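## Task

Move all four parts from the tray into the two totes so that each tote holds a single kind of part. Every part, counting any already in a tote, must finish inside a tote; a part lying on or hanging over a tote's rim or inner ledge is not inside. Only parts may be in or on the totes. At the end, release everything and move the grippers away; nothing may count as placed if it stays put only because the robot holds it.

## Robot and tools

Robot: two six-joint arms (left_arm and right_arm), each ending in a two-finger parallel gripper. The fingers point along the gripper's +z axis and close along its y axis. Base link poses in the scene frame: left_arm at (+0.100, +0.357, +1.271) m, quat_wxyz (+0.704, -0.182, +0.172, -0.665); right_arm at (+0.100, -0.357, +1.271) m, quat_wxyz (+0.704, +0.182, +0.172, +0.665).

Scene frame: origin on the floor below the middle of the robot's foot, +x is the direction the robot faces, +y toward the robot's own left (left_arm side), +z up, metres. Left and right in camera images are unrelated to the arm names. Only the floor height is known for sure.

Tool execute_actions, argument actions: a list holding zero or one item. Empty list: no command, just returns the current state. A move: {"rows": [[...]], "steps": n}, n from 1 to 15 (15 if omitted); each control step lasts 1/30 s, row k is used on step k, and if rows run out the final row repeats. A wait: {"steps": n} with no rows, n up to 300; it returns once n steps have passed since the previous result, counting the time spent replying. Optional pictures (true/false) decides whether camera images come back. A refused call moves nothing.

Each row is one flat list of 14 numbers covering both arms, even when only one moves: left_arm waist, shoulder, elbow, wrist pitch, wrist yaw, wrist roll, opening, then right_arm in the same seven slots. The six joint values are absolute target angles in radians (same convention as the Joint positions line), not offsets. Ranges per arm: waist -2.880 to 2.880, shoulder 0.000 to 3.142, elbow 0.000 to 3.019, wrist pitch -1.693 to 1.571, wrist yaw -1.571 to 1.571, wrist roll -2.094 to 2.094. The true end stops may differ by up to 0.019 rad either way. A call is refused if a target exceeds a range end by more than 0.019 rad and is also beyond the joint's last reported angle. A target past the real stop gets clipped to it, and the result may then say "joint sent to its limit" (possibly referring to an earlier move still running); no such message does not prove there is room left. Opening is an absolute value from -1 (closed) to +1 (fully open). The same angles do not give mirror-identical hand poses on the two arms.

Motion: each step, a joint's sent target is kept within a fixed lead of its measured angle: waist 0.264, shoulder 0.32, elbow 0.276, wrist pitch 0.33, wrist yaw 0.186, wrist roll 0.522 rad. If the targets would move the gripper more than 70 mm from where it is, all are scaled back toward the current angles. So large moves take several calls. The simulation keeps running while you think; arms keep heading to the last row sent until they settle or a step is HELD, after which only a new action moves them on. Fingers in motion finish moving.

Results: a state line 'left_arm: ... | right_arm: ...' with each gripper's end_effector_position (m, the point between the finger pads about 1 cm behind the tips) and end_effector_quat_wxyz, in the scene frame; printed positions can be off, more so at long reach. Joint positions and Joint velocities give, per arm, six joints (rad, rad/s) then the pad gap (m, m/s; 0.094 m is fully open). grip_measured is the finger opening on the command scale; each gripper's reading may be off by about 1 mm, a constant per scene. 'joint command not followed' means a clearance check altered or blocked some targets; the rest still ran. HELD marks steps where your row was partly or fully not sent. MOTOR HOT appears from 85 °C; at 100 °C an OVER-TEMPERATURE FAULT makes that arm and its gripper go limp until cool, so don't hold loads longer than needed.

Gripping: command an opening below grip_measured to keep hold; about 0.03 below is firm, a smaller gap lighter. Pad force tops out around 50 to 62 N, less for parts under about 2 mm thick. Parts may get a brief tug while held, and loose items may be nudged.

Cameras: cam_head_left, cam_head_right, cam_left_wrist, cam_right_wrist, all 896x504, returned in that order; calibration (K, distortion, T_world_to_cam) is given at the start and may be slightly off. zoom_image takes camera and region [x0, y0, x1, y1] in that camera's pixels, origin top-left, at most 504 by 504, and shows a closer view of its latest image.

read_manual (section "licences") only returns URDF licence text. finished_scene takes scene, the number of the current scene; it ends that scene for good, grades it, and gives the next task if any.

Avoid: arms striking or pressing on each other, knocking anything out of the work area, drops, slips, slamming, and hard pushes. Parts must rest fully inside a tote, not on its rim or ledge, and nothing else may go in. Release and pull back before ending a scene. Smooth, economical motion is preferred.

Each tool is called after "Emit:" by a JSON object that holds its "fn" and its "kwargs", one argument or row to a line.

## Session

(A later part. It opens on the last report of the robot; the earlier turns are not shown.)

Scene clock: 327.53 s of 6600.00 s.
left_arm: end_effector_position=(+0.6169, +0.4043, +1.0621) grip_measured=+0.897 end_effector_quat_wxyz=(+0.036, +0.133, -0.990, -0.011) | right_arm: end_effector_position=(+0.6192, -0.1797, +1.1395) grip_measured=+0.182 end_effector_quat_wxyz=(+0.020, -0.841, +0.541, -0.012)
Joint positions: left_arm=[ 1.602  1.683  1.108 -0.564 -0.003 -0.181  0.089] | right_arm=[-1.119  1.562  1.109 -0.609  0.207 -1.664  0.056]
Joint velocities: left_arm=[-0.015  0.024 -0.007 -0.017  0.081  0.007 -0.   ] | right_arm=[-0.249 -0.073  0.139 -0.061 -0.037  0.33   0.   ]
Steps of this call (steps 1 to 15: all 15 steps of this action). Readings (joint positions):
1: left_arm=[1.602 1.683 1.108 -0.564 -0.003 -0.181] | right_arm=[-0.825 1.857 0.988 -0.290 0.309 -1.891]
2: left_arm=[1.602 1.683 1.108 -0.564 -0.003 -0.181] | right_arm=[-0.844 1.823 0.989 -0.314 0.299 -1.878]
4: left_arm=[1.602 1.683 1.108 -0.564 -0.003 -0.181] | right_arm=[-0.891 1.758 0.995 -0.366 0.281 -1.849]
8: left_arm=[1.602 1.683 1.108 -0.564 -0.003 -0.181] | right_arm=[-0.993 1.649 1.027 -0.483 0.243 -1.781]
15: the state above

Emit:
{"fn": "execute_actions", "kwargs": {
  "actions": [
    {"rows":[[1.6,1.68,1.13,-0.55,0,-0.18,0.9,-1.13,1.575,1.14,-0.64,0.195,-1.605,0.12],[1.6,1.68,1.13,-0.55,0,-0.18,0.9,-1.145,1.585,1.165,-0.65,0.19,-1.6,0.12],[1.6,1.68,1.13,-0.55,0,-0.18,0.9,-1.16,1.6,1.195,-0.663,0.183,-1.594,0.12],[1.6,1.68,1.13,-0.55,0,-0.18,0.9,-1.175,1.615,1.228,-0.676,0.176,-1.588,0.12],[1.6,1.68,1.13,-0.55,0,-0.18,0.9,-1.19,1.63,1.261,-0.69,0.169,-1.582,0.12],[1.6,1.68,1.13,-0.55,0,-0.18,0.9,-1.207,1.645,1.294,-0.704,0.162,-1.576,0.12],[1.6,1.68,1.13,-0.55,0,-0.18,0.9,-1.224,1.66,1.327,-0.718,0.155,-1.57,0.12],[1.6,1.68,1.13,-0.55,0,-0.18,0.9,-1.241,1.675,1.36,-0.732,0.148,-1.564,0.12],[1.6,1.68,1.13,-0.55,0,-0.18,0.9,-1.258,1.69,1.393,-0.746,0.141,-1.558,0.12],[1.6,1.68,1.13,-0.55,0,-0.18,0.9,-1.275,1.705,1.426,-0.76,0.134,-1.552,0.12],[1.6,1.68,1.13,-0.55,0,-0.18,0.9,-1.292,1.72,1.459,-0.774,0.127,-1.546,0.12],[1.6,1.68,1.13,-0.55,0,-0.18,0.9,-1.309,1.735,1.492,-0.788,0.12,-1.54,0.12],[1.6,1.68,1.13,-0.55,0,-0.18,0.9,-1.326,1.75,1.525,-0.802,0.113,-1.534,0.12],[1.6,1.68,1.13,-0.55,0,-0.18,0.9,-1.343,1.765,1.558,-0.816,0.106,-1.528,0.12],[1.6,1.68,1.13,-0.55,0,-0.18,0.9,-1.36,1.78,1.59,-0.83,0.099,-1.522,0.12]]}
  ],
  "pictures": false
}}

Emit:
{"fn": "execute_actions", "kwargs": {
  "actions": [
    {"rows":[[1.6,1.68,1.13,-0.55,0,-0.18,0.9,-1.375,1.795,1.62,-0.843,0.092,-1.516,0.12],[1.6,1.68,1.13,-0.55,0,-0.18,0.9,-1.39,1.81,1.647,-0.855,0.086,-1.51,0.12],[1.6,1.68,1.13,-0.55,0,-0.18,0.9,-1.402,1.825,1.67,-0.866,0.08,-1.504,0.12],[1.6,1.68,1.13,-0.55,0,-0.18,0.9,-1.412,1.84,1.69,-0.876,0.075,-1.498,0.12],[1.6,1.68,1.13,-0.55,0,-0.18,0.9,-1.42,1.853,1.706,-0.884,0.071,-1.492,0.12],[1.6,1.68,1.13,-0.55,0,-0.18,0.9,-1.426,1.864,1.718,-0.89,0.068,-1.488,0.12],[1.6,1.68,1.13,-0.55,0,-0.18,0.9,-1.43,1.873,1.726,-0.893,0.066,-1.486,0.12],[1.6,1.68,1.13,-0.55,0,-0.18,0.9,-1.432,1.88,1.73,-0.895,0.065,-1.485,0.12]],"steps":15}
  ]
}}

Scene clock: 343.23 s of 6600.00 s.
left_arm: end_effector_position=(+0.6169, +0.4043, +1.0621) grip_measured=+0.897 end_effector_quat_wxyz=(+0.036, +0.133, -0.990, -0.011) | right_arm: end_effector_position=(+0.7564, -0.2476, +1.1338) grip_measured=+0.182 end_effector_quat_wxyz=(+0.027, -0.758, +0.652, -0.013)
Joint positions: left_arm=[ 1.602  1.683  1.108 -0.564 -0.003 -0.181  0.089] | right_arm=[-1.313  1.737  1.501 -0.784  0.109 -1.559  0.056]
Joint velocities: left_arm=[-0.005  0.015 -0.002 -0.007 -0.066  0.007 -0.001] | right_arm=[-0.581  0.376  0.911 -0.447 -0.227  0.154 -0.   ]
Steps of this call (steps 1 to 30: the robot went on to your last target; steps 31 to 90: nothing new was sent; then 12.20 s passed at rest; steps 91 to 105: all 15 steps of this action). Readings (joint positions):
91: left_arm=[1.602 1.683 1.108 -0.564 -0.003 -0.181] | right_arm=[-1.126 1.561 1.112 -0.621 0.201 -1.622]
92: left_arm=[1.602 1.683 1.108 -0.564 -0.003 -0.181] | right_arm=[-1.127 1.562 1.114 -0.625 0.197 -1.621]
94: left_arm=[1.602 1.683 1.108 -0.564 -0.003 -0.181] | right_arm=[-1.131 1.571 1.133 -0.645 0.184 -1.616]
98: left_arm=[1.602 1.683 1.108 -0.564 -0.003 -0.181] | right_arm=[-1.174 1.631 1.254 -0.696 0.155 -1.599]
105: the state above

Scene clock: 343.73 s of 6600.00 s.
left_arm: end_effector_position=(+0.6169, +0.4043, +1.0621) grip_measured=+0.897 end_effector_quat_wxyz=(+0.036, +0.133, -0.990, -0.011) | right_arm: end_effector_position=(+0.8032, -0.3173, +1.1065) grip_measured=+0.182 end_effector_quat_wxyz=(+0.006, -0.703, +0.711, -0.008)
Joint positions: left_arm=[ 1.602  1.683  1.108 -0.564 -0.003 -0.181  0.089] | right_arm=[-1.438  1.869  1.699 -0.881  0.068 -1.501  0.056]
Joint velocities: left_arm=[ 0.005 -0.005  0.002 -0.012 -0.037 -0.037  0.001] | right_arm=[-0.005  0.063 -0.027 -0.017  0.007 -0.022 -0.   ]
Steps of this call (steps 1 to 15: all 15 steps of this action). Readings (joint positions):
1: left_arm=[1.602 1.683 1.108 -0.564 -0.003 -0.181] | right_arm=[-1.332 1.750 1.532 -0.798 0.102 -1.554]
2: left_arm=[1.602 1.683 1.108 -0.564 -0.003 -0.181] | right_arm=[-1.351 1.763 1.563 -0.812 0.096 -1.548]
4: left_arm=[1.602 1.683 1.108 -0.564 -0.003 -0.181] | right_arm=[-1.383 1.789 1.619 -0.835 0.084 -1.536]
8: left_arm=[1.602 1.683 1.108 -0.564 -0.003 -0.181] | right_arm=[-1.428 1.832 1.691 -0.866 0.072 -1.514]
15: the state above
camera_calibration (this result's frames):
cam_left_wrist: T_world_to_cam=[[0.259093, -0.965411, -0.029179, 0.263969], [-0.738384, -0.217459, 0.638357, -0.127139], [-0.622623, -0.143849, -0.769187, 1.3846], [0, 0, 0, 1]] pos_world=[0.699811, 0.426364, 1.15388]
cam_right_wrist: T_world_to_cam=[[0.999837, -0.00694226, 0.0166413, -0.820969], [-0.0153546, -0.811657, 0.583933, -0.886313], [0.00945317, -0.584094, -0.811631, 0.828286], [0, 0, 0, 1]] pos_world=[0.799397, -0.241285, 1.20347]

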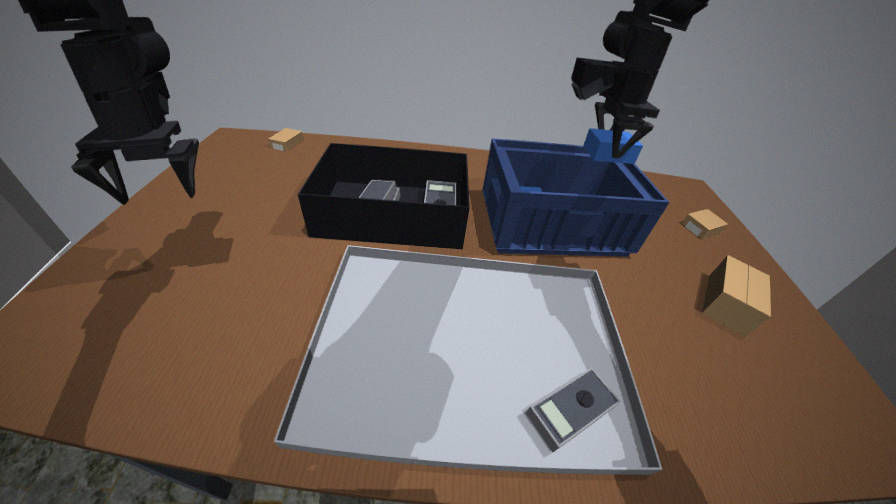

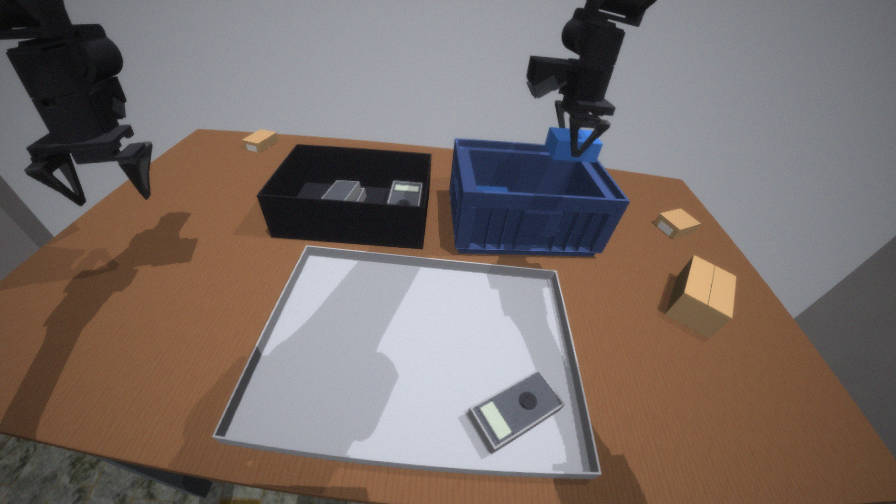

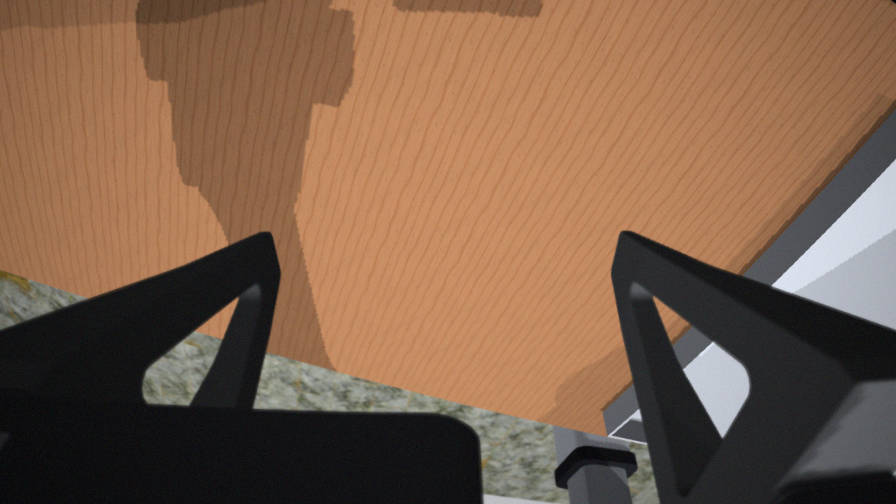

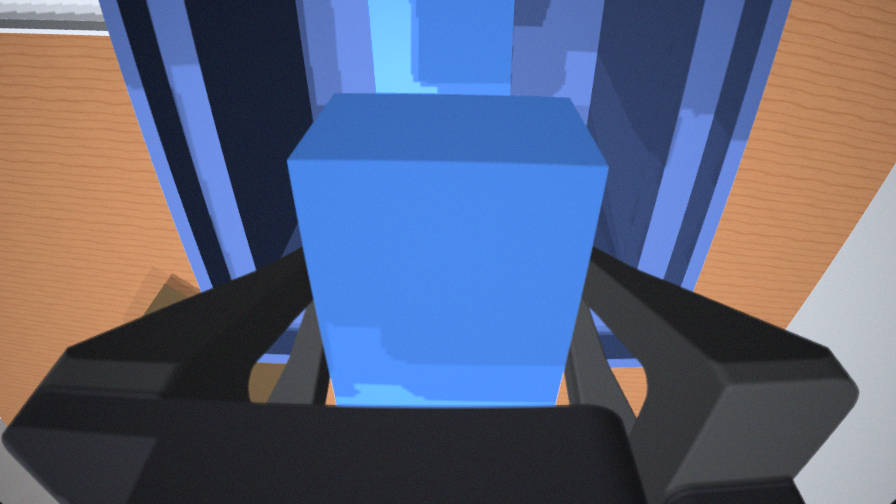

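Emit:
{"fn": "execute_actions", "kwargs": {
  "actions": [
    {"rows":[[1.6,1.68,1.13,-0.55,0,-0.18,0.9,-1.42,1.895,1.733,-0.87,0.065,-1.5,0.12],[1.6,1.68,1.13,-0.55,0,-0.18,0.9,-1.42,1.91,1.736,-0.862,0.065,-1.5,0.12],[1.6,1.68,1.13,-0.55,0,-0.18,0.9,-1.42,1.924,1.74,-0.853,0.065,-1.5,0.12],[1.6,1.68,1.13,-0.55,0,-0.18,0.9,-1.42,1.938,1.744,-0.844,0.065,-1.5,0.12],[1.6,1.68,1.13,-0.55,0,-0.18,0.9,-1.42,1.952,1.748,-0.835,0.065,-1.5,0.12],[1.6,1.68,1.13,-0.55,0,-0.18,0.9,-1.42,1.966,1.752,-0.826,0.065,-1.5,0.12],[1.6,1.68,1.13,-0.55,0,-0.18,0.9,-1.42,1.98,1.756,-0.817,0.065,-1.5,0.12],[1.6,1.68,1.13,-0.55,0,-0.18,0.9,-1.42,1.994,1.76,-0.808,0.065,-1.5,0.12],[1.6,1.68,1.13,-0.55,0,-0.18,0.9,-1.42,2.008,1.765,-0.799,0.065,-1.5,0.12],[1.6,1.68,1.13,-0.55,0,-0.18,0.9,-1.42,2.022,1.77,-0.79,0.065,-1.5,0.12],[1.6,1.68,1.13,-0.55,0,-0.18,0.9,-1.42,2.035,1.776,-0.781,0.065,-1.5,0.12],[1.6,1.68,1.13,-0.55,0,-0.18,0.9,-1.42,2.046,1.782,-0.772,0.065,-1.5,0.12],[1.6,1.68,1.13,-0.55,0,-0.18,0.9,-1.42,2.055,1.788,-0.764,0.065,-1.5,0.12],[1.6,1.68,1.13,-0.55,0,-0.18,0.9,-1.42,2.062,1.794,-0.757,0.065,-1.5,0.12],[1.6,1.68,1.13,-0.55,0,-0.18,0.9,-1.42,2.067,1.798,-0.752,0.065,-1.5,0.12]]}
  ],
  "pictures": false
}}

Emit:
{"fn": "execute_actions", "kwargs": {
  "actions": [
    {"steps":10}
  ]
}}

Scene clock: 353.60 s of 6600.00 s.
left_arm: end_effector_position=(+0.6169, +0.4043, +1.0621) grip_measured=+0.897 end_effector_quat_wxyz=(+0.036, +0.133, -0.990, -0.011) | right_arm: end_effector_position=(+0.7999, -0.3100, +1.0159) grip_measured=+0.182 end_effector_quat_wxyz=(-0.001, -0.703, +0.711, -0.001)
Joint positions: left_arm=[ 1.602  1.683  1.108 -0.564 -0.003 -0.181  0.089] | right_arm=[-1.435  2.039  1.75  -0.78   0.068 -1.498  0.056]
Joint velocities: left_arm=[-0.015  0.015  0.007  0.007  0.037 -0.007 -0.   ] | right_arm=[-0.005  0.435  0.061  0.198 -0.051 -0.066 -0.001]
Steps of this call (steps 1 to 15: the robot went on to your last target; steps 16 to 90: nothing new was sent; then 6.37 s passed at rest; steps 91 to 105: all 15 steps of this action). Readings (joint positions):
91: left_arm=[1.602 1.683 1.108 -0.564 -0.003 -0.181] | right_arm=[-1.438 1.872 1.699 -0.882 0.068 -1.498]
92: left_arm=[1.602 1.683 1.108 -0.564 -0.003 -0.181] | right_arm=[-1.438 1.873 1.699 -0.881 0.068 -1.498]
94: left_arm=[1.602 1.683 1.108 -0.564 -0.003 -0.181] | right_arm=[-1.437 1.879 1.703 -0.874 0.068 -1.498]
98: left_arm=[1.602 1.683 1.108 -0.564 -0.003 -0.181] | right_arm=[-1.436 1.922 1.724 -0.840 0.068 -1.498]
105: the state above

Scene clock: 353.93 s of 6600.00 s.
left_arm: end_effector_position=(+0.6169, +0.4043, +1.0621) grip_measured=+0.897 end_effector_quat_wxyz=(+0.036, +0.133, -0.990, -0.011) | right_arm: end_effector_position=(+0.7925, -0.3088, +0.9926) grip_measured=+0.182 end_effector_quat_wxyz=(-0.008, -0.703, +0.711, +0.005)
Joint positions: left_arm=[ 1.602  1.683  1.108 -0.564 -0.003 -0.181  0.089] | right_arm=[-1.435  2.081  1.76  -0.768  0.068 -1.498  0.056]
Joint velocities: left_arm=[-0.005 -0.024 -0.007 -0.007  0.051 -0.022  0.001] | right_arm=[ 0.015 -0.005  0.056  0.022 -0.037  0.007 -0.   ]
Steps of this call (steps 1 to 10: the robot went on to your last target). Readings (joint positions):
1: left_arm=[1.602 1.683 1.108 -0.564 -0.003 -0.181] | right_arm=[-1.435 2.053 1.751 -0.774 0.068 -1.498]
2: left_arm=[1.602 1.683 1.108 -0.564 -0.003 -0.181] | right_arm=[-1.435 2.064 1.751 -0.771 0.068 -1.498]
4: left_arm=[1.602 1.683 1.108 -0.564 -0.003 -0.181] | right_arm=[-1.435 2.078 1.751 -0.771 0.068 -1.498]
8: left_arm=[1.602 1.683 1.108 -0.564 -0.003 -0.181] | right_arm=[-1.435 2.081 1.756 -0.771 0.068 -1.498]
10: the state above
camera_calibration (this result's frames):
cam_left_wrist: T_world_to_cam=[[0.259093, -0.965411, -0.029179, 0.263969], [-0.738384, -0.217459, 0.638357, -0.127139], [-0.622623, -0.143849, -0.769187, 1.3846], [0, 0, 0, 1]] pos_world=[0.699811, 0.426364, 1.15388]
cam_right_wrist: T_world_to_cam=[[0.999771, -0.00595116, -0.0205383, -0.771065], [0.00718235, -0.811228, 0.584686, -0.831524], [-0.0201408, -0.5847, -0.811, 0.763509], [0, 0, 0, 1]] pos_world=[0.792238, -0.23272, 1.08955]

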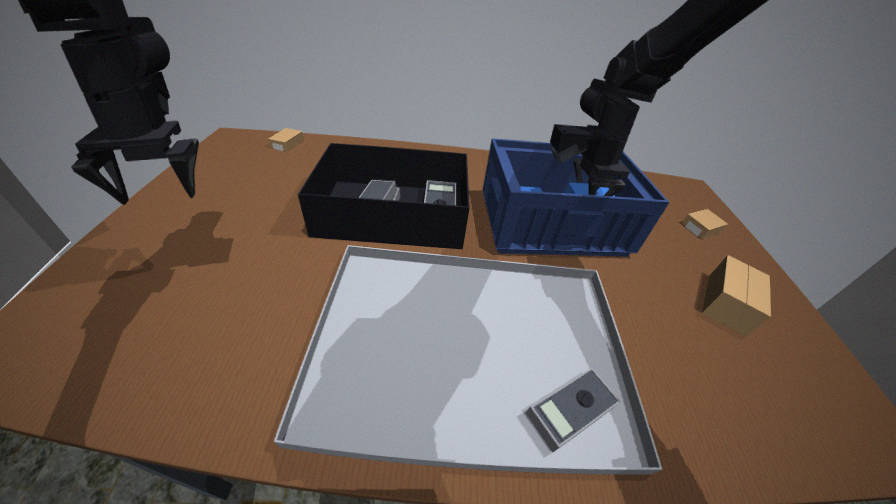

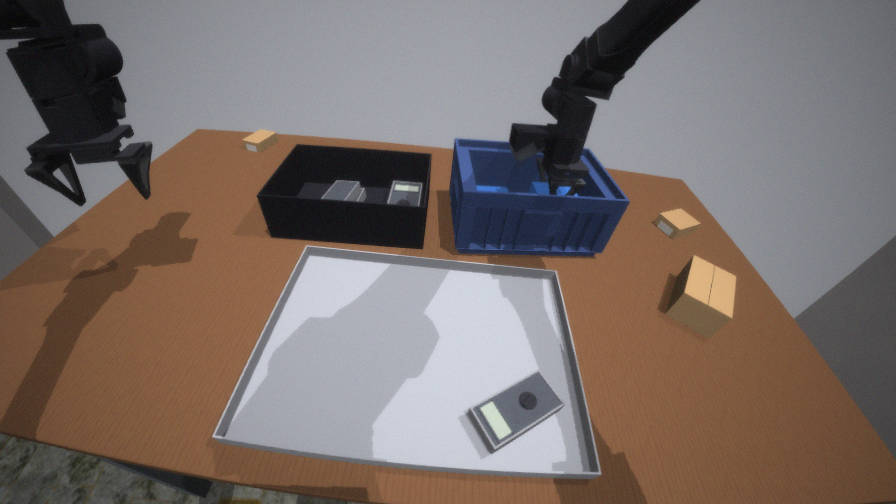

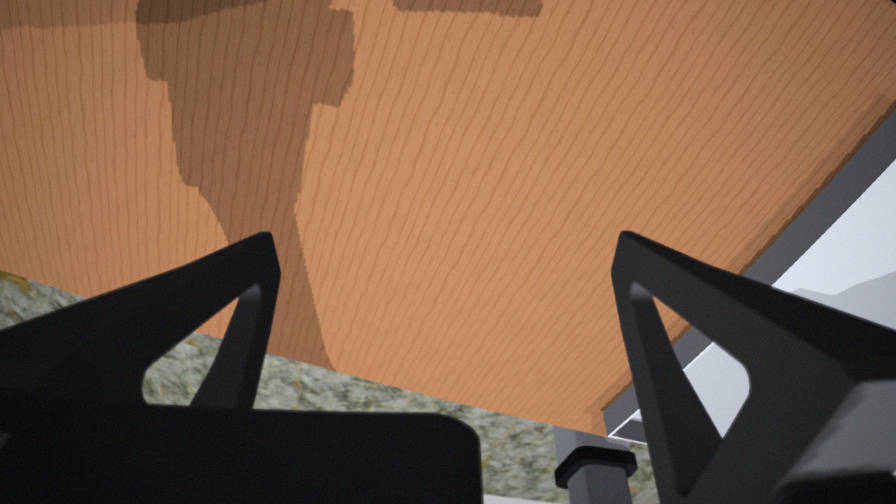

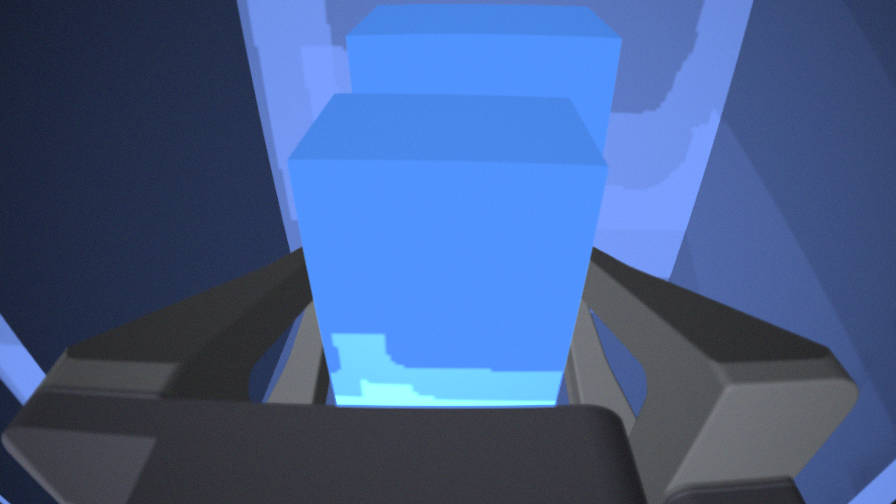

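Emit:
{"fn": "execute_actions", "kwargs": {
  "actions": [
    {"rows":[[1.6,1.68,1.13,-0.55,0,-0.18,0.9,-1.42,2.08,1.804,-0.748,0.065,-1.5,0.12],[1.6,1.68,1.13,-0.55,0,-0.18,0.9,-1.42,2.088,1.81,-0.744,0.065,-1.5,0.12],[1.6,1.68,1.13,-0.55,0,-0.18,0.9,-1.42,2.095,1.816,-0.74,0.065,-1.5,0.12],[1.6,1.68,1.13,-0.55,0,-0.18,0.9,-1.42,2.101,1.82,-0.738,0.065,-1.5,0.12],[1.6,1.68,1.13,-0.55,0,-0.18,0.9,-1.42,2.107,1.82,-0.738,0.065,-1.5,0.12],[1.6,1.68,1.13,-0.55,0,-0.18,0.9,-1.42,2.112,1.82,-0.738,0.065,-1.5,0.12],[1.6,1.68,1.13,-0.55,0,-0.18,0.9,-1.42,2.117,1.82,-0.738,0.065,-1.5,0.12]],"steps":15}
  ],
  "pictures": false
}}

Emit:
{"fn": "execute_actions", "kwargs": {
  "actions": [
    {"steps":5}
  ],
  "pictures": false
}}

Scene clock: 361.73 s of 6600.00 s.
left_arm: end_effector_position=(+0.6169, +0.4043, +1.0621) grip_measured=+0.897 end_effector_quat_wxyz=(+0.036, +0.133, -0.990, -0.011) | right_arm: end_effector_position=(+0.8062, -0.3080, +0.9922) grip_measured=+0.182 end_effector_quat_wxyz=(+0.004, -0.703, +0.712, -0.005)
Joint positions: left_arm=[ 1.602  1.683  1.108 -0.564 -0.003 -0.181  0.089] | right_arm=[-1.435  2.093  1.788 -0.751  0.068 -1.498  0.056]
Joint velocities: left_arm=[-0.005 -0.005  0.002 -0.007 -0.037 -0.037 -0.001] | right_arm=[-0.015  0.024 -0.002 -0.017  0.007 -0.037 -0.   ]
Steps of this call (steps 1 to 30: the robot went on to your last target; steps 31 to 90: nothing new was sent; then 4.30 s passed at rest; steps 91 to 105: all 15 steps of this action). Readings (joint positions):
91: left_arm=[1.602 1.683 1.108 -0.564 -0.003 -0.181] | right_arm=[-1.435 2.081 1.765 -0.766 0.068 -1.498]
92: left_arm=[1.602 1.683 1.108 -0.564 -0.003 -0.181] | right_arm=[-1.435 2.081 1.765 -0.765 0.068 -1.498]
94: left_arm=[1.602 1.683 1.108 -0.564 -0.003 -0.181] | right_arm=[-1.435 2.082 1.769 -0.761 0.068 -1.498]
98: left_arm=[1.602 1.683 1.108 -0.564 -0.003 -0.181] | right_arm=[-1.435 2.086 1.785 -0.753 0.068 -1.498]
105: the state above

Scene clock: 361.90 s of 6600.00 s.
left_arm: end_effector_position=(+0.6169, +0.4043, +1.0621) grip_measured=+0.897 end_effector_quat_wxyz=(+0.036, +0.133, -0.990, -0.011) | right_arm: end_effector_position=(+0.8047, -0.3079, +0.9898) grip_measured=+0.182 end_effector_quat_wxyz=(+0.003, -0.703, +0.712, -0.004)
Joint positions: left_arm=[ 1.602  1.683  1.108 -0.564 -0.003 -0.181  0.089] | right_arm=[-1.435  2.097  1.788 -0.751  0.068 -1.498  0.056]
Joint velocities: left_arm=[-0.005  0.005  0.007  0.002 -0.022 -0.007 -0.001] | right_arm=[ 0.005  0.005 -0.007  0.002 -0.051 -0.037  0.001]
Steps of this call (steps 1 to 5: the robot went on to your last target). Readings (joint positions):
1: left_arm=[1.602 1.683 1.108 -0.564 -0.003 -0.181] | right_arm=[-1.435 2.095 1.788 -0.751 0.068 -1.498]
2: left_arm=[1.602 1.683 1.108 -0.564 -0.003 -0.181] | right_arm=[-1.435 2.095 1.788 -0.751 0.068 -1.498]
4: left_arm=[1.602 1.683 1.108 -0.564 -0.003 -0.181] | right_arm=[-1.435 2.097 1.788 -0.751 0.068 -1.498]
5: the state above

Emit:
{"fn": "execute_actions", "kwargs": {
  "actions": [
    {"rows":[[1.6,1.68,1.13,-0.55,0,-0.18,0.9,-1.43,2.115,1.81,-0.74,0.065,-1.5,0.17],[1.6,1.68,1.13,-0.55,0,-0.18,0.9,-1.43,2.11,1.805,-0.745,0.065,-1.5,0.21],[1.6,1.68,1.13,-0.55,0,-0.18,0.9,-1.43,2.105,1.8,-0.75,0.065,-1.5,0.27],[1.6,1.68,1.13,-0.55,0,-0.18,0.9,-1.43,2.1,1.8,-0.75,0.065,-1.5,0.35],[1.6,1.68,1.13,-0.55,0,-0.18,0.9,-1.43,2.097,1.8,-0.75,0.065,-1.5,0.45],[1.6,1.68,1.13,-0.55,0,-0.18,0.9,-1.43,2.09,1.8,-0.755,0.065,-1.5,0.55],[1.6,1.68,1.13,-0.55,0,-0.18,0.9,-1.43,2.085,1.8,-0.76,0.065,-1.5,0.65],[1.6,1.68,1.13,-0.55,0,-0.18,0.9,-1.43,2.075,1.8,-0.762,0.065,-1.5,0.65],[1.6,1.68,1.13,-0.55,0,-0.18,0.9,-1.43,2.063,1.795,-0.766,0.065,-1.5,0.65],[1.6,1.68,1.13,-0.55,0,-0.18,0.9,-1.43,2.051,1.788,-0.771,0.065,-1.5,0.65],[1.6,1.68,1.13,-0.55,0,-0.18,0.9,-1.43,2.039,1.78,-0.777,0.065,-1.5,0.65],[1.6,1.68,1.13,-0.55,0,-0.18,0.9,-1.43,2.027,1.772,-0.783,0.065,-1.5,0.65],[1.6,1.68,1.13,-0.55,0,-0.18,0.9,-1.43,2.014,1.764,-0.79,0.065,-1.5,0.65],[1.6,1.68,1.13,-0.55,0,-0.18,0.9,-1.43,2.0,1.757,-0.798,0.065,-1.5,0.65],[1.6,1.68,1.13,-0.55,0,-0.18,0.9,-1.43,1.985,1.75,-0.807,0.065,-1.5,0.65]]}
  ],
  "pictures": false
}}

Emit:
{"fn": "execute_actions", "kwargs": {
  "actions": [
    {"rows":[[1.6,1.68,1.13,-0.55,0,-0.18,0.9,-1.43,1.968,1.745,-0.818,0.065,-1.5,0.65],[1.6,1.68,1.13,-0.55,0,-0.18,0.9,-1.43,1.95,1.74,-0.83,0.065,-1.5,0.65],[1.6,1.68,1.13,-0.55,0,-0.18,0.9,-1.43,1.93,1.734,-0.845,0.065,-1.5,0.65],[1.6,1.68,1.13,-0.55,0,-0.18,0.9,-1.43,1.91,1.728,-0.86,0.065,-1.5,0.65],[1.6,1.68,1.13,-0.55,0,-0.18,0.9,-1.43,1.89,1.72,-0.87,0.065,-1.5,0.65],[1.6,1.68,1.13,-0.55,0,-0.18,0.9,-1.43,1.87,1.71,-0.875,0.065,-1.5,0.65],[1.6,1.68,1.13,-0.55,0,-0.18,0.9,-1.42,1.85,1.7,-0.875,0.07,-1.5,0.65],[1.6,1.68,1.13,-0.55,0,-0.18,0.9,-1.41,1.83,1.68,-0.87,0.075,-1.51,0.7],[1.6,1.68,1.13,-0.55,0,-0.18,0.9,-1.4,1.81,1.65,-0.855,0.08,-1.52,0.75],[1.6,1.68,1.13,-0.55,0,-0.18,0.9,-1.39,1.79,1.615,-0.835,0.085,-1.53,0.8],[1.6,1.68,1.13,-0.55,0,-0.18,0.9,-1.38,1.77,1.58,-0.81,0.09,-1.54,0.85],[1.6,1.68,1.13,-0.55,0,-0.18,0.9,-1.365,1.75,1.54,-0.79,0.1,-1.55,0.9],[1.6,1.68,1.13,-0.55,0,-0.18,0.9,-1.35,1.73,1.5,-0.77,0.11,-1.56,0.9],[1.6,1.68,1.13,-0.55,0,-0.18,0.9,-1.335,1.71,1.46,-0.75,0.115,-1.565,0.9],[1.6,1.68,1.13,-0.55,0,-0.18,0.9,-1.32,1.695,1.42,-0.73,0.12,-1.57,0.9]]}
  ]
}}

Emit:
{"fn": "execute_actions", "kwargs": {
  "actions": [
    {"rows":[[1.6,1.68,1.13,-0.55,0,-0.18,0.9,-1.305,1.68,1.38,-0.705,0.13,-1.57,0.9],[1.6,1.68,1.13,-0.55,0,-0.18,0.9,-1.29,1.67,1.34,-0.68,0.135,-1.57,0.9],[1.6,1.68,1.13,-0.55,0,-0.18,0.9,-1.275,1.665,1.3,-0.655,0.14,-1.57,0.9],[1.6,1.68,1.13,-0.55,0,-0.18,0.9,-1.26,1.66,1.26,-0.63,0.15,-1.57,0.9],[1.6,1.68,1.13,-0.55,0,-0.18,0.9,-1.245,1.66,1.22,-0.6,0.155,-1.57,0.9],[1.6,1.68,1.13,-0.55,0,-0.18,0.9,-1.23,1.66,1.18,-0.57,0.165,-1.57,0.9],[1.6,1.68,1.13,-0.55,0,-0.18,0.9,-1.215,1.665,1.14,-0.535,0.17,-1.57,0.9],[1.6,1.68,1.13,-0.55,0,-0.18,0.9,-1.2,1.675,1.1,-0.5,0.18,-1.57,0.9],[1.6,1.68,1.13,-0.55,0,-0.18,0.9,-1.185,1.69,1.065,-0.46,0.185,-1.57,0.9],[1.6,1.68,1.13,-0.55,0,-0.18,0.9,-1.17,1.705,1.03,-0.42,0.19,-1.57,0.9],[1.6,1.68,1.13,-0.55,0,-0.18,0.9,-1.155,1.72,1.0,-0.38,0.2,-1.57,0.9],[1.6,1.68,1.13,-0.55,0,-0.18,0.9,-1.14,1.735,0.97,-0.34,0.205,-1.57,0.9],[1.6,1.68,1.13,-0.55,0,-0.18,0.9,-1.125,1.75,0.94,-0.3,0.21,-1.57,0.9],[1.6,1.68,1.13,-0.55,0,-0.18,0.9,-1.11,1.765,0.91,-0.26,0.22,-1.57,0.9],[1.6,1.68,1.13,-0.55,0,-0.18,0.9,-1.095,1.78,0.88,-0.22,0.225,-1.57,0.9]]}
  ],
  "pictures": false
}}

Emit:
{"fn": "execute_actions", "kwargs": {
  "actions": [
    {"rows":[[1.6,1.68,1.13,-0.55,0,-0.18,0.9,-1.08,1.795,0.855,-0.18,0.23,-1.57,0.9],[1.6,1.68,1.13,-0.55,0,-0.18,0.9,-1.065,1.81,0.83,-0.14,0.236,-1.57,0.9],[1.6,1.68,1.13,-0.55,0,-0.18,0.9,-1.05,1.825,0.805,-0.1,0.242,-1.57,0.9],[1.6,1.68,1.13,-0.55,0,-0.18,0.9,-1.035,1.84,0.78,-0.06,0.248,-1.57,0.9],[1.6,1.68,1.13,-0.55,0,-0.18,0.9,-1.022,1.855,0.76,-0.02,0.254,-1.57,0.9],[1.6,1.68,1.13,-0.55,0,-0.18,0.9,-1.01,1.87,0.74,0.015,0.26,-1.57,0.9],[1.6,1.68,1.13,-0.55,0,-0.18,0.9,-1.0,1.885,0.722,0.045,0.265,-1.57,0.9],[1.6,1.68,1.13,-0.55,0,-0.18,0.9,-0.992,1.898,0.708,0.07,0.269,-1.57,0.9],[1.6,1.68,1.13,-0.55,0,-0.18,0.9,-0.986,1.909,0.697,0.09,0.272,-1.57,0.9],[1.6,1.68,1.13,-0.55,0,-0.18,0.9,-0.982,1.917,0.69,0.103,0.274,-1.57,0.9],[1.6,1.68,1.13,-0.55,0,-0.18,0.9,-0.98,1.922,0.686,0.11,0.274,-1.57,0.9]],"steps":15}
  ],
  "pictures": false
}}

Emit:
{"fn": "execute_actions", "kwargs": {
  "actions": [
    {"steps":8}
  ]
}}

Scene clock: 405.33 s of 6600.00 s.
left_arm: end_effector_position=(+0.6169, +0.4043, +1.0621) grip_measured=+0.897 end_effector_quat_wxyz=(+0.036, +0.133, -0.990, -0.011) | right_arm: end_effector_position=(+0.7978, -0.3094, +1.0061) grip_measured=+0.647 end_effector_quat_wxyz=(-0.004, -0.703, +0.711, +0.002)
Joint positions: left_arm=[ 1.602  1.683  1.108 -0.564 -0.003 -0.181  0.089] | right_arm=[-1.435  2.058  1.759 -0.777  0.068 -1.498  0.077]
Joint velocities: left_arm=[-0.015 -0.015 -0.012 -0.017 -0.051 -0.051 -0.001] | right_arm=[-0.005 -0.376 -0.252 -0.242  0.022 -0.007  0.001]
Steps of this call (steps 1 to 15: the robot went on to your last target; steps 16 to 90: nothing new was sent; then 39.93 s passed at rest; steps 91 to 105: all 15 steps of this action). Readings (joint positions):
91: left_arm=[1.602 1.683 1.108 -0.564 -0.003 -0.181] | right_arm=[-1.435 2.097 1.788 -0.751 0.068 -1.498]
92: left_arm=[1.602 1.683 1.108 -0.564 -0.003 -0.181] | right_arm=[-1.435 2.097 1.788 -0.751 0.068 -1.498]
94: left_arm=[1.602 1.683 1.108 -0.564 -0.003 -0.181] | right_arm=[-1.435 2.097 1.788 -0.751 0.068 -1.498]
98: left_arm=[1.602 1.683 1.108 -0.564 -0.003 -0.181] | right_arm=[-1.435 2.097 1.788 -0.751 0.068 -1.498]
105: the state above

Scene clock: 405.83 s of 6600.00 s.
left_arm: end_effector_position=(+0.6169, +0.4043, +1.0621) grip_measured=+0.897 end_effector_quat_wxyz=(+0.036, +0.133, -0.990, -0.011) | right_arm: end_effector_position=(+0.7742, -0.2949, +1.1500) grip_measured=+0.897 end_effector_quat_wxyz=(+0.029, -0.725, +0.687, -0.040)
Joint positions: left_arm=[ 1.602  1.683  1.108 -0.564 -0.003 -0.181  0.089] | right_arm=[-1.385  1.707  1.508 -0.777  0.114 -1.53   0.089]
Joint velocities: left_arm=[-0.015  0.005 -0.012 -0.007  0.037 -0.081 -0.001] | right_arm=[ 0.474 -0.747 -1.096  0.589  0.183 -0.11   0.   ]
Steps of this call (steps 1 to 15: all 15 steps of this action). Readings (joint positions):
1: left_arm=[1.602 1.683 1.108 -0.564 -0.003 -0.181] | right_arm=[-1.435 2.045 1.751 -0.786 0.068 -1.498]
2: left_arm=[1.602 1.683 1.108 -0.564 -0.003 -0.181] | right_arm=[-1.435 2.030 1.743 -0.796 0.068 -1.498]
4: left_arm=[1.602 1.683 1.108 -0.564 -0.003 -0.181] | right_arm=[-1.435 1.996 1.731 -0.820 0.068 -1.498]
8: left_arm=[1.602 1.683 1.108 -0.564 -0.003 -0.181] | right_arm=[-1.435 1.906 1.702 -0.854 0.070 -1.498]
15: the state above
camera_calibration (this result's frames):
cam_left_wrist: T_world_to_cam=[[0.259093, -0.965411, -0.029179, 0.263969], [-0.738384, -0.217459, 0.638357, -0.127139], [-0.622623, -0.143849, -0.769187, 1.3846], [0, 0, 0, 1]] pos_world=[0.699811, 0.426364, 1.15388]
cam_right_wrist: T_world_to_cam=[[0.99364, 0.060335, 0.0950766, -0.858097], [-0.0081664, -0.803503, 0.595245, -0.910137], [0.112308, -0.592235, -0.7979, 0.779122], [0, 0, 0, 1]] pos_world=[0.757705, -0.218101, 1.245]

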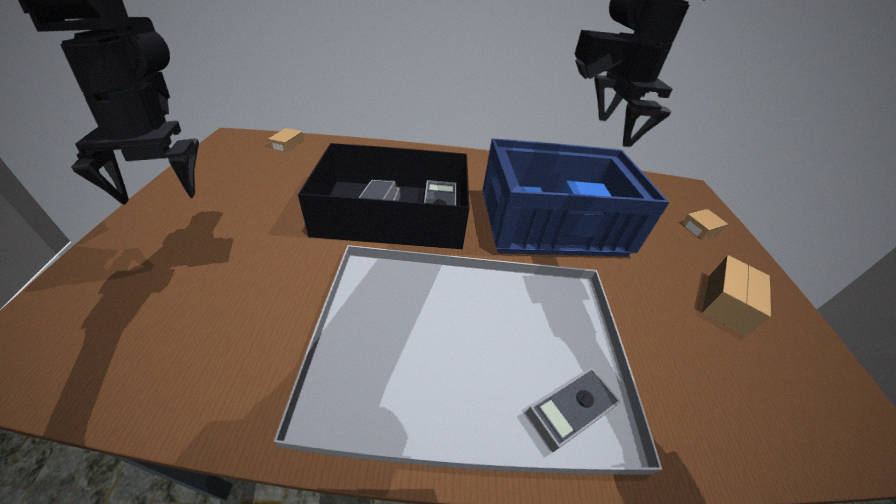

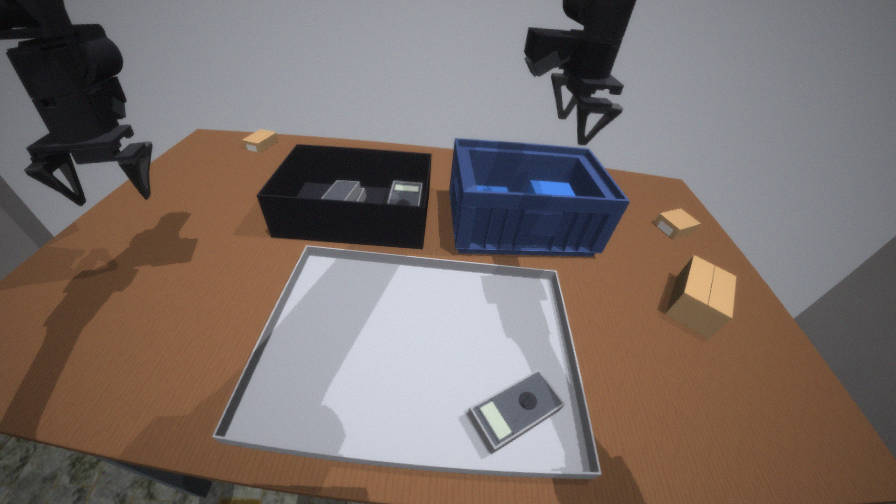

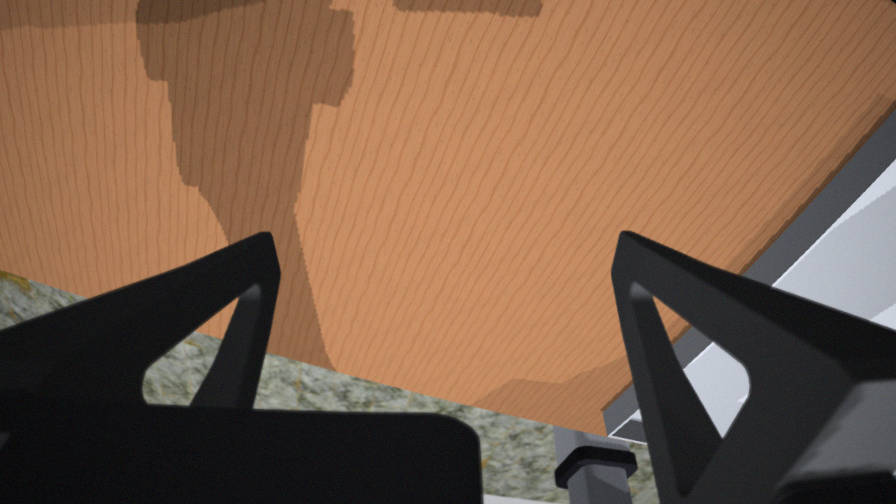

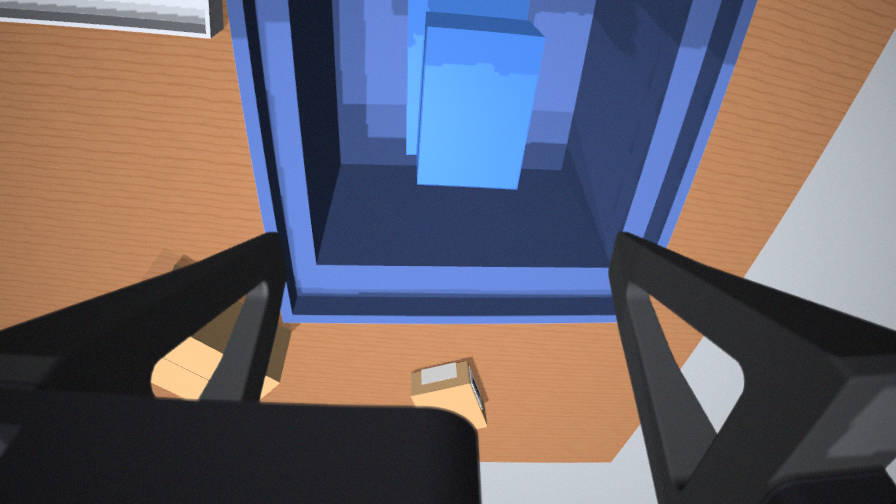

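Scene clock: 406.33 s of 6600.00 s.
left_arm: end_effector_position=(+0.6169, +0.4043, +1.0621) grip_measured=+0.897 end_effector_quat_wxyz=(+0.036, +0.133, -0.990, -0.011) | right_arm: end_effector_position=(+0.5382, -0.1955, +1.0349) grip_measured=+0.897 end_effector_quat_wxyz=(-0.008, -0.810, +0.587, -0.000)
Joint positions: left_arm=[ 1.602  1.683  1.108 -0.564 -0.003 -0.181  0.089] | right_arm=[-1.135  1.735  0.933 -0.317  0.216 -1.556  0.089]
Joint velocities: left_arm=[ 0.005 -0.005 -0.022 -0.007 -0.007 -0.095 -0.   ] | right_arm=[ 0.376  0.571 -0.813  1.243  0.198  0.022 -0.   ]
Steps of this call (steps 1 to 15: all 15 steps of this action). Readings (joint positions):
1: left_arm=[1.602 1.683 1.108 -0.564 -0.003 -0.181] | right_arm=[-1.367 1.684 1.469 -0.758 0.121 -1.535]
2: left_arm=[1.602 1.683 1.108 -0.564 -0.003 -0.181] | right_arm=[-1.348 1.667 1.428 -0.736 0.127 -1.539]
4: left_arm=[1.602 1.683 1.108 -0.564 -0.003 -0.181] | right_arm=[-1.307 1.644 1.348 -0.689 0.139 -1.545]
8: left_arm=[1.602 1.683 1.108 -0.564 -0.003 -0.181] | right_arm=[-1.229 1.642 1.180 -0.577 0.167 -1.552]
15: the state above

Scene clock: 406.83 s of 6600.00 s.
left_arm: end_effector_position=(+0.6169, +0.4043, +1.0621) grip_measured=+0.897 end_effector_quat_wxyz=(+0.036, +0.133, -0.990, -0.011) | right_arm: end_effector_position=(+0.3941, -0.1714, +0.9794) grip_measured=+0.897 end_effector_quat_wxyz=(-0.007, -0.850, +0.527, +0.005)
Joint positions: left_arm=[ 1.602  1.683  1.108 -0.564 -0.003 -0.181  0.089] | right_arm=[-0.985  1.922  0.681  0.084  0.27  -1.559  0.089]
Joint velocities: left_arm=[-0.005  0.005 -0.012 -0.017 -0.037 -0.007 -0.   ] | right_arm=[-0.024 -0.015 -0.022  0.066  0.066  0.022  0.001]
Steps of this call (steps 1 to 15: all 15 steps of this action). Readings (joint positions):
1: left_arm=[1.602 1.683 1.108 -0.564 -0.003 -0.181] | right_arm=[-1.122 1.754 0.905 -0.277 0.222 -1.556]
2: left_arm=[1.602 1.683 1.108 -0.564 -0.003 -0.181] | right_arm=[-1.108 1.773 0.877 -0.238 0.227 -1.557]
4: left_arm=[1.602 1.683 1.108 -0.564 -0.003 -0.181] | right_arm=[-1.079 1.808 0.823 -0.159 0.239 -1.557]
8: left_arm=[1.602 1.683 1.108 -0.564 -0.003 -0.181] | right_arm=[-1.020 1.866 0.735 -0.012 0.260 -1.558]
15: the state above

Scene clock: 407.10 s of 6600.00 s.
left_arm: end_effector_position=(+0.6169, +0.4043, +1.0621) grip_measured=+0.897 end_effector_quat_wxyz=(+0.036, +0.133, -0.990, -0.011) | right_arm: end_effector_position=(+0.3977, -0.1697, +0.9792) grip_measured=+0.897 end_effector_quat_wxyz=(-0.002, -0.849, +0.528, +0.001)
Joint positions: left_arm=[ 1.602  1.683  1.108 -0.564 -0.003 -0.181  0.089] | right_arm=[-0.985  1.922  0.683  0.095  0.271 -1.559  0.089]
Joint velocities: left_arm=[ 0.005 -0.005  0.002 -0.012  0.037 -0.022 -0.001] | right_arm=[-0.005 -0.015 -0.007 -0.007  0.037 -0.081  0.001]
Steps of this call (steps 1 to 8: the robot went on to your last target). Readings (joint positions):
1: left_arm=[1.602 1.683 1.108 -0.564 -0.003 -0.181] | right_arm=[-0.985 1.922 0.681 0.087 0.270 -1.559]
2: left_arm=[1.602 1.683 1.108 -0.564 -0.003 -0.181] | right_arm=[-0.985 1.922 0.682 0.090 0.270 -1.559]
4: left_arm=[1.602 1.683 1.108 -0.564 -0.003 -0.181] | right_arm=[-0.985 1.922 0.683 0.094 0.271 -1.559]
8: the state above
camera_calibration (this result's frames):
cam_left_wrist: T_world_to_cam=[[0.259093, -0.965411, -0.029179, 0.263969], [-0.738384, -0.217459, 0.638357, -0.127139], [-0.622623, -0.143849, -0.769187, 1.3846], [0, 0, 0, 1]] pos_world=[0.699811, 0.426364, 1.15388]
cam_right_wrist: T_world_to_cam=[[0.894999, 0.446017, -0.00677597, -0.270889], [0.366336, -0.726271, 0.58166, -0.833455], [0.254509, -0.523068, -0.813403, 0.729717], [0, 0, 0, 1]] pos_world=[0.362051, -0.102801, 1.07651]

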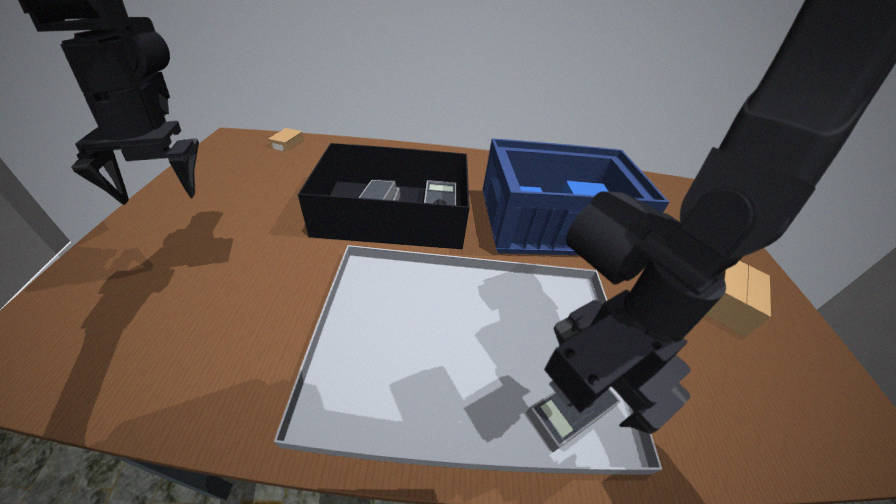

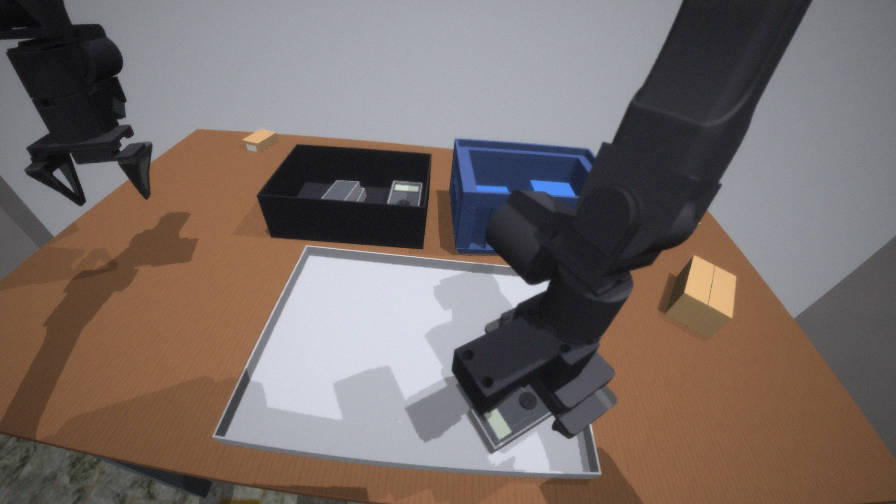

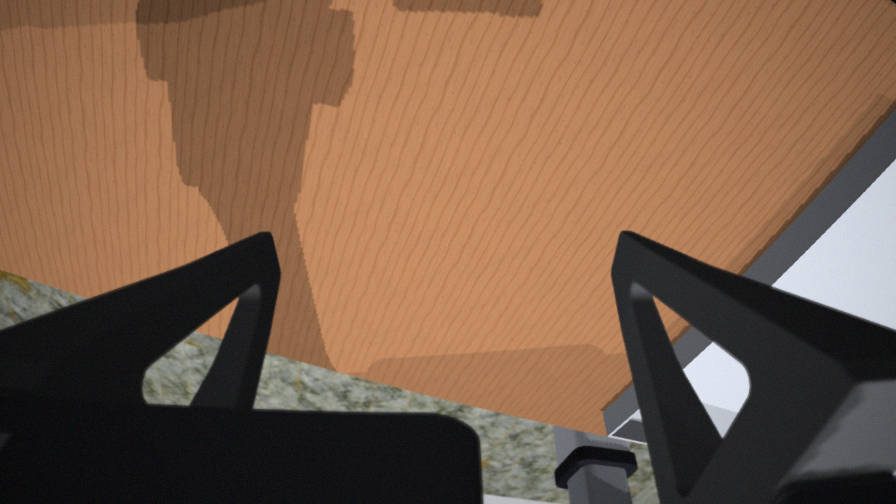

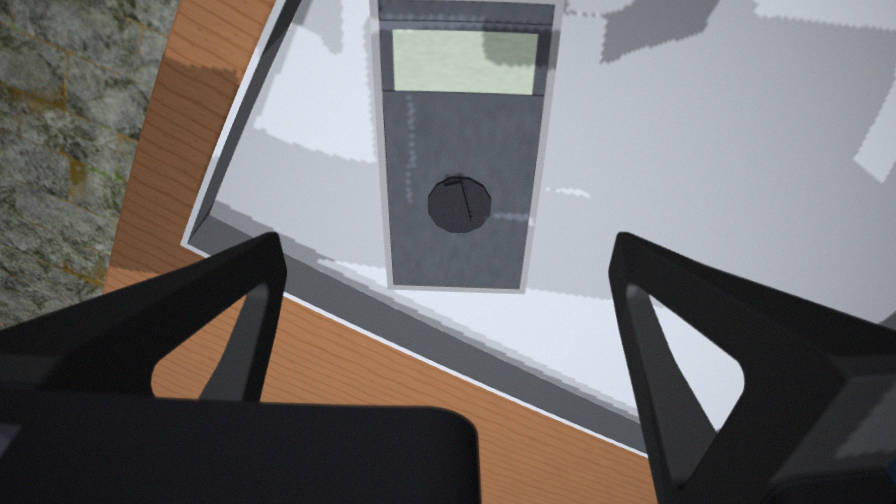

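Emit:
{"fn": "execute_actions", "kwargs": {
  "actions": [
    {"rows":[[1.6,1.68,1.13,-0.55,0,-0.18,0.9,-0.995,1.94,0.695,0.115,0.268,-1.575,0.85],[1.6,1.68,1.13,-0.55,0,-0.18,0.9,-0.998,1.955,0.702,0.121,0.267,-1.577,0.8],[1.6,1.68,1.13,-0.55,0,-0.18,0.9,-1.0,1.968,0.709,0.127,0.266,-1.578,0.75],[1.6,1.68,1.13,-0.55,0,-0.18,0.9,-1.002,1.981,0.716,0.133,0.265,-1.579,0.7],[1.6,1.68,1.13,-0.55,0,-0.18,0.9,-1.004,1.994,0.723,0.14,0.264,-1.58,0.7],[1.6,1.68,1.13,-0.55,0,-0.18,0.9,-1.006,2.007,0.73,0.147,0.263,-1.581,0.7],[1.6,1.68,1.13,-0.55,0,-0.18,0.9,-1.009,2.02,0.737,0.154,0.262,-1.582,0.7],[1.6,1.68,1.13,-0.55,0,-0.18,0.9,-1.012,2.033,0.744,0.161,0.261,-1.583,0.7],[1.6,1.68,1.13,-0.55,0,-0.18,0.9,-1.015,2.046,0.751,0.168,0.26,-1.584,0.7],[1.6,1.68,1.13,-0.55,0,-0.18,0.9,-1.018,2.059,0.758,0.175,0.259,-1.585,0.7],[1.6,1.68,1.13,-0.55,0,-0.18,0.9,-1.021,2.071,0.765,0.182,0.258,-1.586,0.7],[1.6,1.68,1.13,-0.55,0,-0.18,0.9,-1.024,2.082,0.772,0.189,0.257,-1.588,0.7],[1.6,1.68,1.13,-0.55,0,-0.18,0.9,-1.027,2.092,0.778,0.195,0.256,-1.59,0.7],[1.6,1.68,1.13,-0.55,0,-0.18,0.9,-1.029,2.101,0.784,0.201,0.255,-1.591,0.7],[1.6,1.68,1.13,-0.55,0,-0.18,0.9,-1.031,2.109,0.789,0.206,0.254,-1.592,0.7]]}
  ],
  "pictures": false
}}

Emit:
{"fn": "execute_actions", "kwargs": {
  "actions": [
    {"rows":[[1.6,1.68,1.13,-0.55,0,-0.18,0.9,-1.033,2.116,0.794,0.211,0.253,-1.593,0.7],[1.6,1.68,1.13,-0.55,0,-0.18,0.9,-1.034,2.122,0.798,0.215,0.253,-1.593,0.7],[1.6,1.68,1.13,-0.55,0,-0.18,0.9,-1.035,2.127,0.8,0.217,0.253,-1.593,0.7]],"steps":12}
  ]
}}

Scene clock: 426.70 s of 6600.00 s.
left_arm: end_effector_position=(+0.6169, +0.4043, +1.0621) grip_measured=+0.897 end_effector_quat_wxyz=(+0.036, +0.133, -0.990, -0.011) | right_arm: end_effector_position=(+0.4036, -0.1623, +0.9294) grip_measured=+0.703 end_effector_quat_wxyz=(+0.003, -0.846, +0.533, -0.001)
Joint positions: left_arm=[ 1.602  1.683  1.108 -0.564 -0.003 -0.181  0.089] | right_arm=[-1.01   2.08   0.775  0.178  0.259 -1.574  0.08 ]
Joint velocities: left_arm=[-0.015 -0.005 -0.007 -0.022  0.037 -0.007 -0.   ] | right_arm=[-0.103  0.317  0.139  0.168 -0.037 -0.081  0.001]
Steps of this call (steps 1 to 30: the robot went on to your last target; steps 31 to 90: nothing new was sent; then 16.10 s passed at rest; steps 91 to 105: all 15 steps of this action). Readings (joint positions):
91: left_arm=[1.602 1.683 1.108 -0.564 -0.003 -0.181] | right_arm=[-0.985 1.922 0.684 0.095 0.271 -1.559]
92: left_arm=[1.602 1.683 1.108 -0.564 -0.003 -0.181] | right_arm=[-0.985 1.923 0.685 0.096 0.271 -1.560]
94: left_arm=[1.602 1.683 1.108 -0.564 -0.003 -0.181] | right_arm=[-0.985 1.934 0.695 0.105 0.270 -1.562]
98: left_arm=[1.602 1.683 1.108 -0.564 -0.003 -0.181] | right_arm=[-0.987 1.984 0.731 0.133 0.265 -1.566]
105: the state above

Scene clock: 427.10 s of 6600.00 s.
left_arm: end_effector_position=(+0.6169, +0.4043, +1.0621) grip_measured=+0.897 end_effector_quat_wxyz=(+0.036, +0.133, -0.990, -0.011) | right_arm: end_effector_position=(+0.4056, -0.1629, +0.9171) grip_measured=+0.703 end_effector_quat_wxyz=(+0.005, -0.845, +0.535, -0.003)
Joint positions: left_arm=[ 1.602  1.683  1.108 -0.564 -0.003 -0.181  0.089] | right_arm=[-1.02   2.116  0.796  0.201  0.256 -1.58   0.08 ]
Joint velocities: left_arm=[-0.005 -0.015  0.007  0.007  0.022  0.007 -0.001] | right_arm=[-0.015 -0.005  0.002 -0.017 -0.051 -0.007 -0.   ]
Steps of this call (steps 1 to 12: all 12 steps of this action). Readings (joint positions):
1: left_arm=[1.602 1.683 1.108 -0.564 -0.003 -0.181] | right_arm=[-1.013 2.090 0.780 0.183 0.257 -1.575]
2: left_arm=[1.602 1.683 1.108 -0.564 -0.003 -0.181] | right_arm=[-1.015 2.099 0.785 0.188 0.257 -1.576]
4: left_arm=[1.602 1.683 1.108 -0.564 -0.003 -0.181] | right_arm=[-1.019 2.112 0.792 0.196 0.257 -1.578]
8: left_arm=[1.602 1.683 1.108 -0.564 -0.003 -0.181] | right_arm=[-1.020 2.116 0.796 0.201 0.256 -1.579]
12: the state above
camera_calibration (this result's frames):
cam_left_wrist: T_world_to_cam=[[0.259093, -0.965411, -0.029179, 0.263969], [-0.738384, -0.217459, 0.638357, -0.127139], [-0.622623, -0.143849, -0.769187, 1.3846], [0, 0, 0, 1]] pos_world=[0.699811, 0.426364, 1.15388]
cam_right_wrist: T_world_to_cam=[[0.902068, 0.431502, 0.00888623, -0.300993], [0.346232, -0.735796, 0.582003, -0.788974], [0.257674, -0.52193, -0.813138, 0.679322], [0, 0, 0, 1]] pos_world=[0.369641, -0.0960862, 1.01424]

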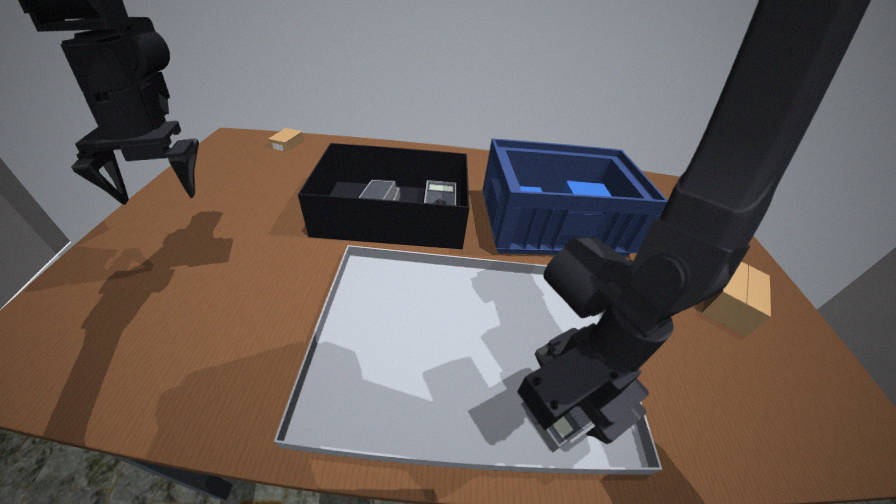

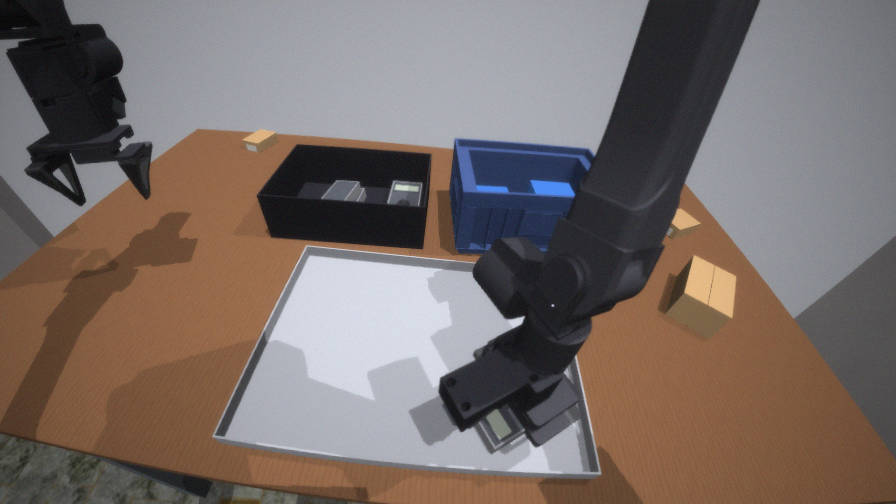

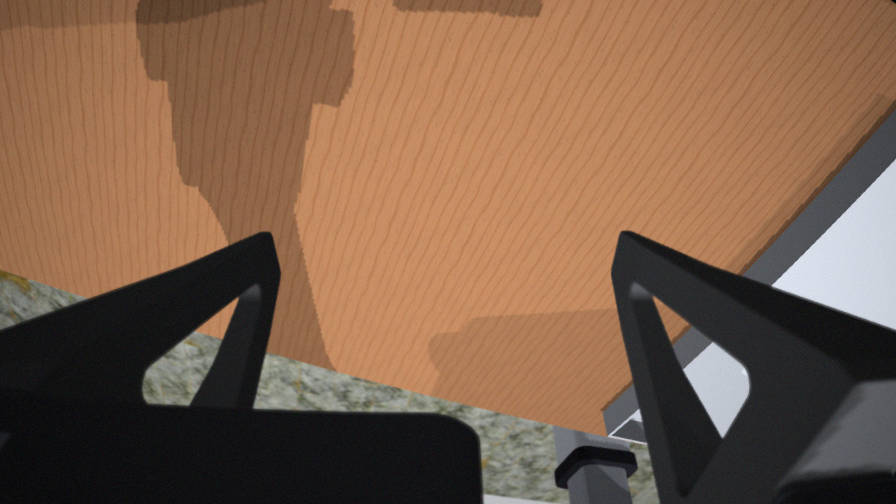

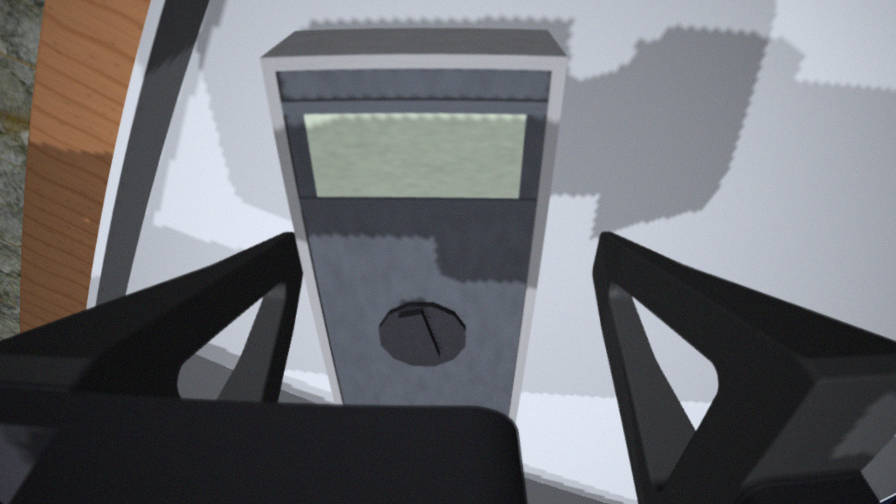

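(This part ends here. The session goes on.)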